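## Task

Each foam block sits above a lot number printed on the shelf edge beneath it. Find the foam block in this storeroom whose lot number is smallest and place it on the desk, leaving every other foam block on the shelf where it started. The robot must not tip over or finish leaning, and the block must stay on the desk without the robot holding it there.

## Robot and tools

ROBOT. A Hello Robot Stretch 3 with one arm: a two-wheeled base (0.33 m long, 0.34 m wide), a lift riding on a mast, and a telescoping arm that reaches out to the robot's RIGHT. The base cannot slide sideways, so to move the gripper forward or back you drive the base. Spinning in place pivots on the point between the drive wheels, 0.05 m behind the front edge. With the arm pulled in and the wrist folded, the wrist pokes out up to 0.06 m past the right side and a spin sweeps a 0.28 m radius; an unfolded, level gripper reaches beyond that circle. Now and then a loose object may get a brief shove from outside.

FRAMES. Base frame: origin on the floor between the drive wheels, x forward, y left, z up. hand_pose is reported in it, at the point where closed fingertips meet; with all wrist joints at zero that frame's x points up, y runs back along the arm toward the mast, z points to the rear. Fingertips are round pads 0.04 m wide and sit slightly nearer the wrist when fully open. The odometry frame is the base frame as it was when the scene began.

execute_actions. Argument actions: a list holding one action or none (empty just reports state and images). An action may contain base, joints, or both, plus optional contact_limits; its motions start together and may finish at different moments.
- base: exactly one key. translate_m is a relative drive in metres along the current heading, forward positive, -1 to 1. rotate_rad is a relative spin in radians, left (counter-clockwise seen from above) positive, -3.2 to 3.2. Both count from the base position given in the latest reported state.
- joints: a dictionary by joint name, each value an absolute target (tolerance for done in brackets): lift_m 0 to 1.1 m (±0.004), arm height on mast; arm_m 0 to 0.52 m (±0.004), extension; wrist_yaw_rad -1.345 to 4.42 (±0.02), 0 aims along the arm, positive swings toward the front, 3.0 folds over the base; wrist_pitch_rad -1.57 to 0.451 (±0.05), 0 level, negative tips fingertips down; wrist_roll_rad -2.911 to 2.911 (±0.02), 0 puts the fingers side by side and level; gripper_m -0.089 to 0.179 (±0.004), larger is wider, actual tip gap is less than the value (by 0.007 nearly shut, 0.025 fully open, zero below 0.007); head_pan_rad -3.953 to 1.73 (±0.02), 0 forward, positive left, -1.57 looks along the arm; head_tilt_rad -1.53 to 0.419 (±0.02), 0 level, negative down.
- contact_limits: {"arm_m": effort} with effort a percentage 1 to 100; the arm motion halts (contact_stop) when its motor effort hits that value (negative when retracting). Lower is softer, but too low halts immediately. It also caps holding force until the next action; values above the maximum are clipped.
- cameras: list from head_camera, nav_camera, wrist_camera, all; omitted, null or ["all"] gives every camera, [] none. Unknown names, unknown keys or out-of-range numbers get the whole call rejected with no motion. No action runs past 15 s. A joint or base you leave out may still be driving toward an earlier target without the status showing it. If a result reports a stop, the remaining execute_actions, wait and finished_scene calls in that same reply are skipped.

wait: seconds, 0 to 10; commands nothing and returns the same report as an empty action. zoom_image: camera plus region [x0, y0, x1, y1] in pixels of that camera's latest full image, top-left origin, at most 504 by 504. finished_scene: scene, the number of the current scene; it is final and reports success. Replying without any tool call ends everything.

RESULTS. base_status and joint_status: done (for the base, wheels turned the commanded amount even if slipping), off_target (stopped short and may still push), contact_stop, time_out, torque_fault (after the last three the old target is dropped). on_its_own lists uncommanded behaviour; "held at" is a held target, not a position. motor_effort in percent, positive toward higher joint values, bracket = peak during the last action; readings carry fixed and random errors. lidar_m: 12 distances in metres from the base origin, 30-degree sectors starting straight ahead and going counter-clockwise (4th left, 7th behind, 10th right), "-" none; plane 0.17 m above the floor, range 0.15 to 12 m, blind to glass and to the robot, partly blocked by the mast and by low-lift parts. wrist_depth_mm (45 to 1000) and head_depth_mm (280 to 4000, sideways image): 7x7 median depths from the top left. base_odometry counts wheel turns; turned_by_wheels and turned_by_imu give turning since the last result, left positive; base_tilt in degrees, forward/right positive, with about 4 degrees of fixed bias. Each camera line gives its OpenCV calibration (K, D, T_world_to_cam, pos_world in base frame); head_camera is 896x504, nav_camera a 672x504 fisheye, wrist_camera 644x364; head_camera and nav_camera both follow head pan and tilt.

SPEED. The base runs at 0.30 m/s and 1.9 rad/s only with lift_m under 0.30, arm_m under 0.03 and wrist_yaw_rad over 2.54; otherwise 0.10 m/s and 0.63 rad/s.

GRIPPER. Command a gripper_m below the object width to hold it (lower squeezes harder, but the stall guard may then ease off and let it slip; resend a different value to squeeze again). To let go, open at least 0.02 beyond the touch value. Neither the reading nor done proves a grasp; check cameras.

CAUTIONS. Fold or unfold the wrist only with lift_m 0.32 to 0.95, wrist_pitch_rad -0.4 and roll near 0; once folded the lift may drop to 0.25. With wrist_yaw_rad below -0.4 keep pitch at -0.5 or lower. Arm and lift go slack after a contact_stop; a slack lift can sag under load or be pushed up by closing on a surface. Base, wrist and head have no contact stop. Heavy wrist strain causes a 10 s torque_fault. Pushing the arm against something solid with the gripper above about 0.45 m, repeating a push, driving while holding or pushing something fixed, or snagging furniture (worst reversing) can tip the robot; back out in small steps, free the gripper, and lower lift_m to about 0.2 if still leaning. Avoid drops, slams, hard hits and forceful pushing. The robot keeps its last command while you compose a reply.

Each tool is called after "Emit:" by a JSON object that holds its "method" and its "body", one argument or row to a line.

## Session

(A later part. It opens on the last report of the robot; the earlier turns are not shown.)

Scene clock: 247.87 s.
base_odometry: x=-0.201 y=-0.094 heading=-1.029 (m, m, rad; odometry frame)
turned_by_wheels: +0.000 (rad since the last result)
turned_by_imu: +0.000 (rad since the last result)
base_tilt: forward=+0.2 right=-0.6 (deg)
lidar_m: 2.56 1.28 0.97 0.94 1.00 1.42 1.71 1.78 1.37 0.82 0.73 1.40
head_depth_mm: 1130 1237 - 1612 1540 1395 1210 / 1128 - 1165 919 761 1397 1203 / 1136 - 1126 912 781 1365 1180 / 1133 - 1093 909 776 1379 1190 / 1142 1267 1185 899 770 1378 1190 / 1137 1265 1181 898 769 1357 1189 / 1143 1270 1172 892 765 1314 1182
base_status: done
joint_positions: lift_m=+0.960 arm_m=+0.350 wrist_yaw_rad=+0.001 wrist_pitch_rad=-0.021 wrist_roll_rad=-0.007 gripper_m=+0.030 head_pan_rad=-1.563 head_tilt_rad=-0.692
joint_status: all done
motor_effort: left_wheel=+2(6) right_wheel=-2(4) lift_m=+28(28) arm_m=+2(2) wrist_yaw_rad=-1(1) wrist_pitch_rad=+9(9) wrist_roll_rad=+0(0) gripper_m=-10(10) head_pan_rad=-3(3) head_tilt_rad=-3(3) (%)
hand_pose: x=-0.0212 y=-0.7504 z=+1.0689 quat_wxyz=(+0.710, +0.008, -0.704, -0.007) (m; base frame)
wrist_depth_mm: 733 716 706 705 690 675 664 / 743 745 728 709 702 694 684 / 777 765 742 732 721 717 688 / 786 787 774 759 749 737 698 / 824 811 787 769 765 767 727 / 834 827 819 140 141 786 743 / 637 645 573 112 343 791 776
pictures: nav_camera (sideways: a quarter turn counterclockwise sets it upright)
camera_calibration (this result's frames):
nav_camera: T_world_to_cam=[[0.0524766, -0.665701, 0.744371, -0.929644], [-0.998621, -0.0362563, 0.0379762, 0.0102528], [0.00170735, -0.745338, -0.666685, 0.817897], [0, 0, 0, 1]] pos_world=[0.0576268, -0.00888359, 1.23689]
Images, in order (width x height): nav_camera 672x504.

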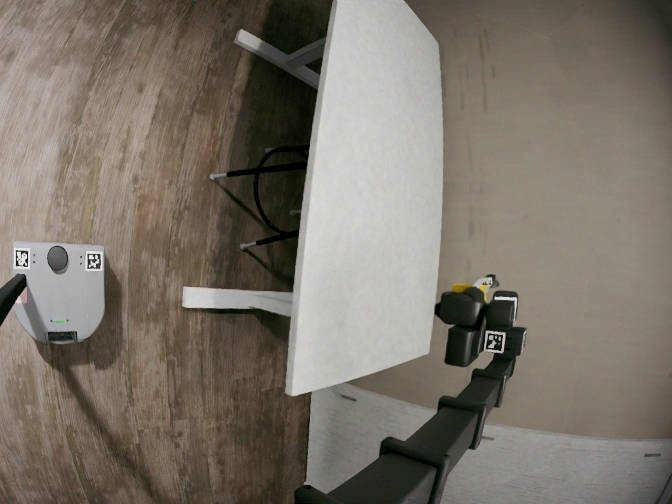

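Emit:
{"method": "execute_actions", "body": {
  "actions": [
    {"base":{"translate_m":0.15},"joints":{"lift_m":0.685}}
  ],
  "cameras": []
}}

Emit:
{"method": "execute_actions", "body": {
  "actions": [
    {"joints":{"gripper_m":0.14}}
  ],
  "cameras": []
}}

Emit:
{"method": "execute_actions", "body": {
  "actions": [
    {"joints":{"lift_m":0.85}}
  ],
  "cameras": ["head_camera"]
}}

Emit:
{"method": "finished_scene", "body": {
  "scene": 2
}}

Scene clock: 257.77 s.
base_odometry: x=-0.123 y=-0.222 heading=-1.029 (m, m, rad; odometry frame)
turned_by_wheels: +0.000 (rad since the last result)
turned_by_imu: -0.001 (rad since the last result)
base_tilt: forward=+0.1 right=-0.6 (deg)
lidar_m: 2.40 1.27 0.96 0.94 0.99 1.40 1.86 1.80 0.88 0.81 0.68 1.32
head_depth_mm: 1143 1271 1275 924 785 1399 1228 / 1143 1271 1209 917 784 - - / 1141 1270 1203 961 1531 1371 1196 / 1142 1276 1191 - 1218 1380 1196 / 1146 1277 1192 902 794 1365 1196 / 1143 1277 1171 901 792 1318 1190 / 1148 1287 1164 891 788 1365 1184
base_status: done
joint_positions: lift_m=+0.685 arm_m=+0.350 wrist_yaw_rad=+0.001 wrist_pitch_rad=-0.021 wrist_roll_rad=-0.007 gripper_m=+0.030 head_pan_rad=-1.563 head_tilt_rad=-0.692
joint_status: all done
motor_effort: left_wheel=+2(5) right_wheel=-2(4) lift_m=+20(26) arm_m=+2(2) wrist_yaw_rad=-1(0) wrist_pitch_rad=+9(9) wrist_roll_rad=+0(0) gripper_m=-10(10) head_pan_rad=-2(3) head_tilt_rad=-3(3) (%)
hand_pose: x=-0.0212 y=-0.7504 z=+0.7945 quat_wxyz=(+0.710, +0.008, -0.704, -0.007) (m; base frame)
wrist_depth_mm: 753 724 717 704 691 691 676 / 763 749 727 715 706 694 688 / 789 769 755 727 727 727 715 / 801 787 785 762 739 740 729 / 454 438 479 428 451 404 396 / 299 295 290 141 140 276 273 / 221 221 198 113 158 211 208
pictures: none
No camera images: the call's "cameras" was empty. Leave "cameras" out to get every camera's image.

Scene clock: 259.37 s.
base_odometry: x=-0.123 y=-0.222 heading=-1.029 (m, m, rad; odometry frame)
turned_by_wheels: +0.000 (rad since the last result)
turned_by_imu: +0.000 (rad since the last result)
base_tilt: forward=+0.1 right=-0.5 (deg)
lidar_m: 2.40 1.27 0.97 0.94 0.99 1.40 1.86 1.79 0.88 0.81 0.68 1.32
head_depth_mm: 1137 1272 1276 923 785 1410 1233 / 1143 1267 1205 917 784 - - / 1144 1277 1197 945 1528 1369 1202 / 1140 1276 1193 991 1220 1382 1198 / 1142 1277 1178 903 795 1384 1194 / 1147 1279 1167 897 790 1318 1191 / 1146 1281 1164 894 788 1369 1180
base_status: not commanded
joint_positions: lift_m=+0.685 arm_m=+0.350 wrist_yaw_rad=+0.001 wrist_pitch_rad=-0.021 wrist_roll_rad=-0.007 gripper_m=+0.140 head_pan_rad=-1.563 head_tilt_rad=-0.692
joint_status: all done
motor_effort: left_wheel=+2(2) right_wheel=-2(2) lift_m=+19(19) arm_m=+2(2) wrist_yaw_rad=-1(0) wrist_pitch_rad=+9(9) wrist_roll_rad=+0(0) gripper_m=+0(81) head_pan_rad=-4(2) head_tilt_rad=-2(3) (%)
hand_pose: x=-0.0212 y=-0.7504 z=+0.7945 quat_wxyz=(+0.710, +0.008, -0.704, -0.007) (m; base frame)
wrist_depth_mm: 735 722 719 702 681 676 670 / 761 734 735 721 720 693 693 / 790 770 764 730 729 721 727 / 795 796 759 758 752 734 719 / 451 445 436 423 415 445 398 / 299 315 290 285 282 - 273 / 222 209 217 148 203 201 208
pictures: none
No camera images: the call's "cameras" was empty. Leave "cameras" out to get every camera's image.

Scene clock: 261.70 s.
base_odometry: x=-0.123 y=-0.222 heading=-1.029 (m, m, rad; odometry frame)
turned_by_wheels: +0.000 (rad since the last result)
turned_by_imu: +0.000 (rad since the last result)
base_tilt: forward=+0.1 right=-0.6 (deg)
lidar_m: 2.41 1.27 0.96 0.94 0.99 1.40 1.86 1.79 0.88 0.81 0.68 1.32
head_depth_mm: 1140 1274 1278 957 - - 1185 / 1133 1270 1314 - 783 1346 1186 / 1138 1268 1364 879 781 1386 1200 / 1148 1266 - 822 776 1379 1196 / 1147 1275 1184 901 790 1374 1192 / 1145 1281 1175 902 791 1321 1183 / 1151 1280 1165 892 788 1367 1178
base_status: not commanded
joint_positions: lift_m=+0.850 arm_m=+0.350 wrist_yaw_rad=+0.001 wrist_pitch_rad=-0.021 wrist_roll_rad=-0.007 gripper_m=+0.140 head_pan_rad=-1.563 head_tilt_rad=-0.692
joint_status: all done
motor_effort: left_wheel=+2(2) right_wheel=-2(2) lift_m=+28(30) arm_m=+2(2) wrist_yaw_rad=+0(0) wrist_pitch_rad=+9(9) wrist_roll_rad=+0(0) gripper_m=+0(0) head_pan_rad=-2(3) head_tilt_rad=-3(3) (%)
hand_pose: x=-0.0212 y=-0.7504 z=+0.9590 quat_wxyz=(+0.710, +0.008, -0.704, -0.007) (m; base frame)
wrist_depth_mm: 741 710 712 710 696 676 677 / 751 754 738 727 715 699 693 / 796 759 752 743 739 723 711 / 810 791 781 768 746 730 730 / 818 812 799 790 766 771 744 / 636 673 616 607 607 - 771 / 477 450 472 462 459 430 441
pictures: head_camera (sideways: a quarter turn clockwise sets it upright)
camera_calibration (this result's frames):
head_camera: T_world_to_cam=[[-0.0223032, 0.636399, -0.771038, 1.02114], [0.999145, -0.0126751, -0.0393633, 0.050178], [-0.0348238, -0.771256, -0.635572, 0.786459], [0, 0, 0, 1]] pos_world=[0.0000272355, -0.0426568, 1.28917]
Images, in order (width x height): head_camera 896x504.

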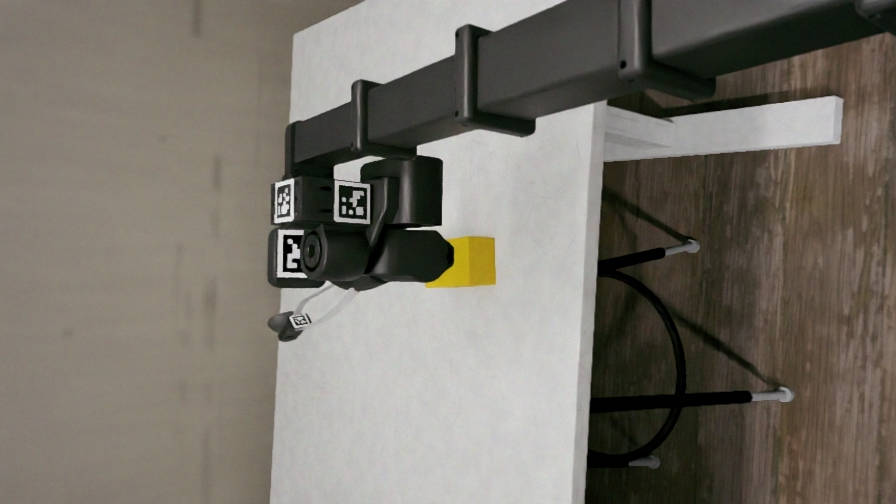

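The scene is finished: the task was done.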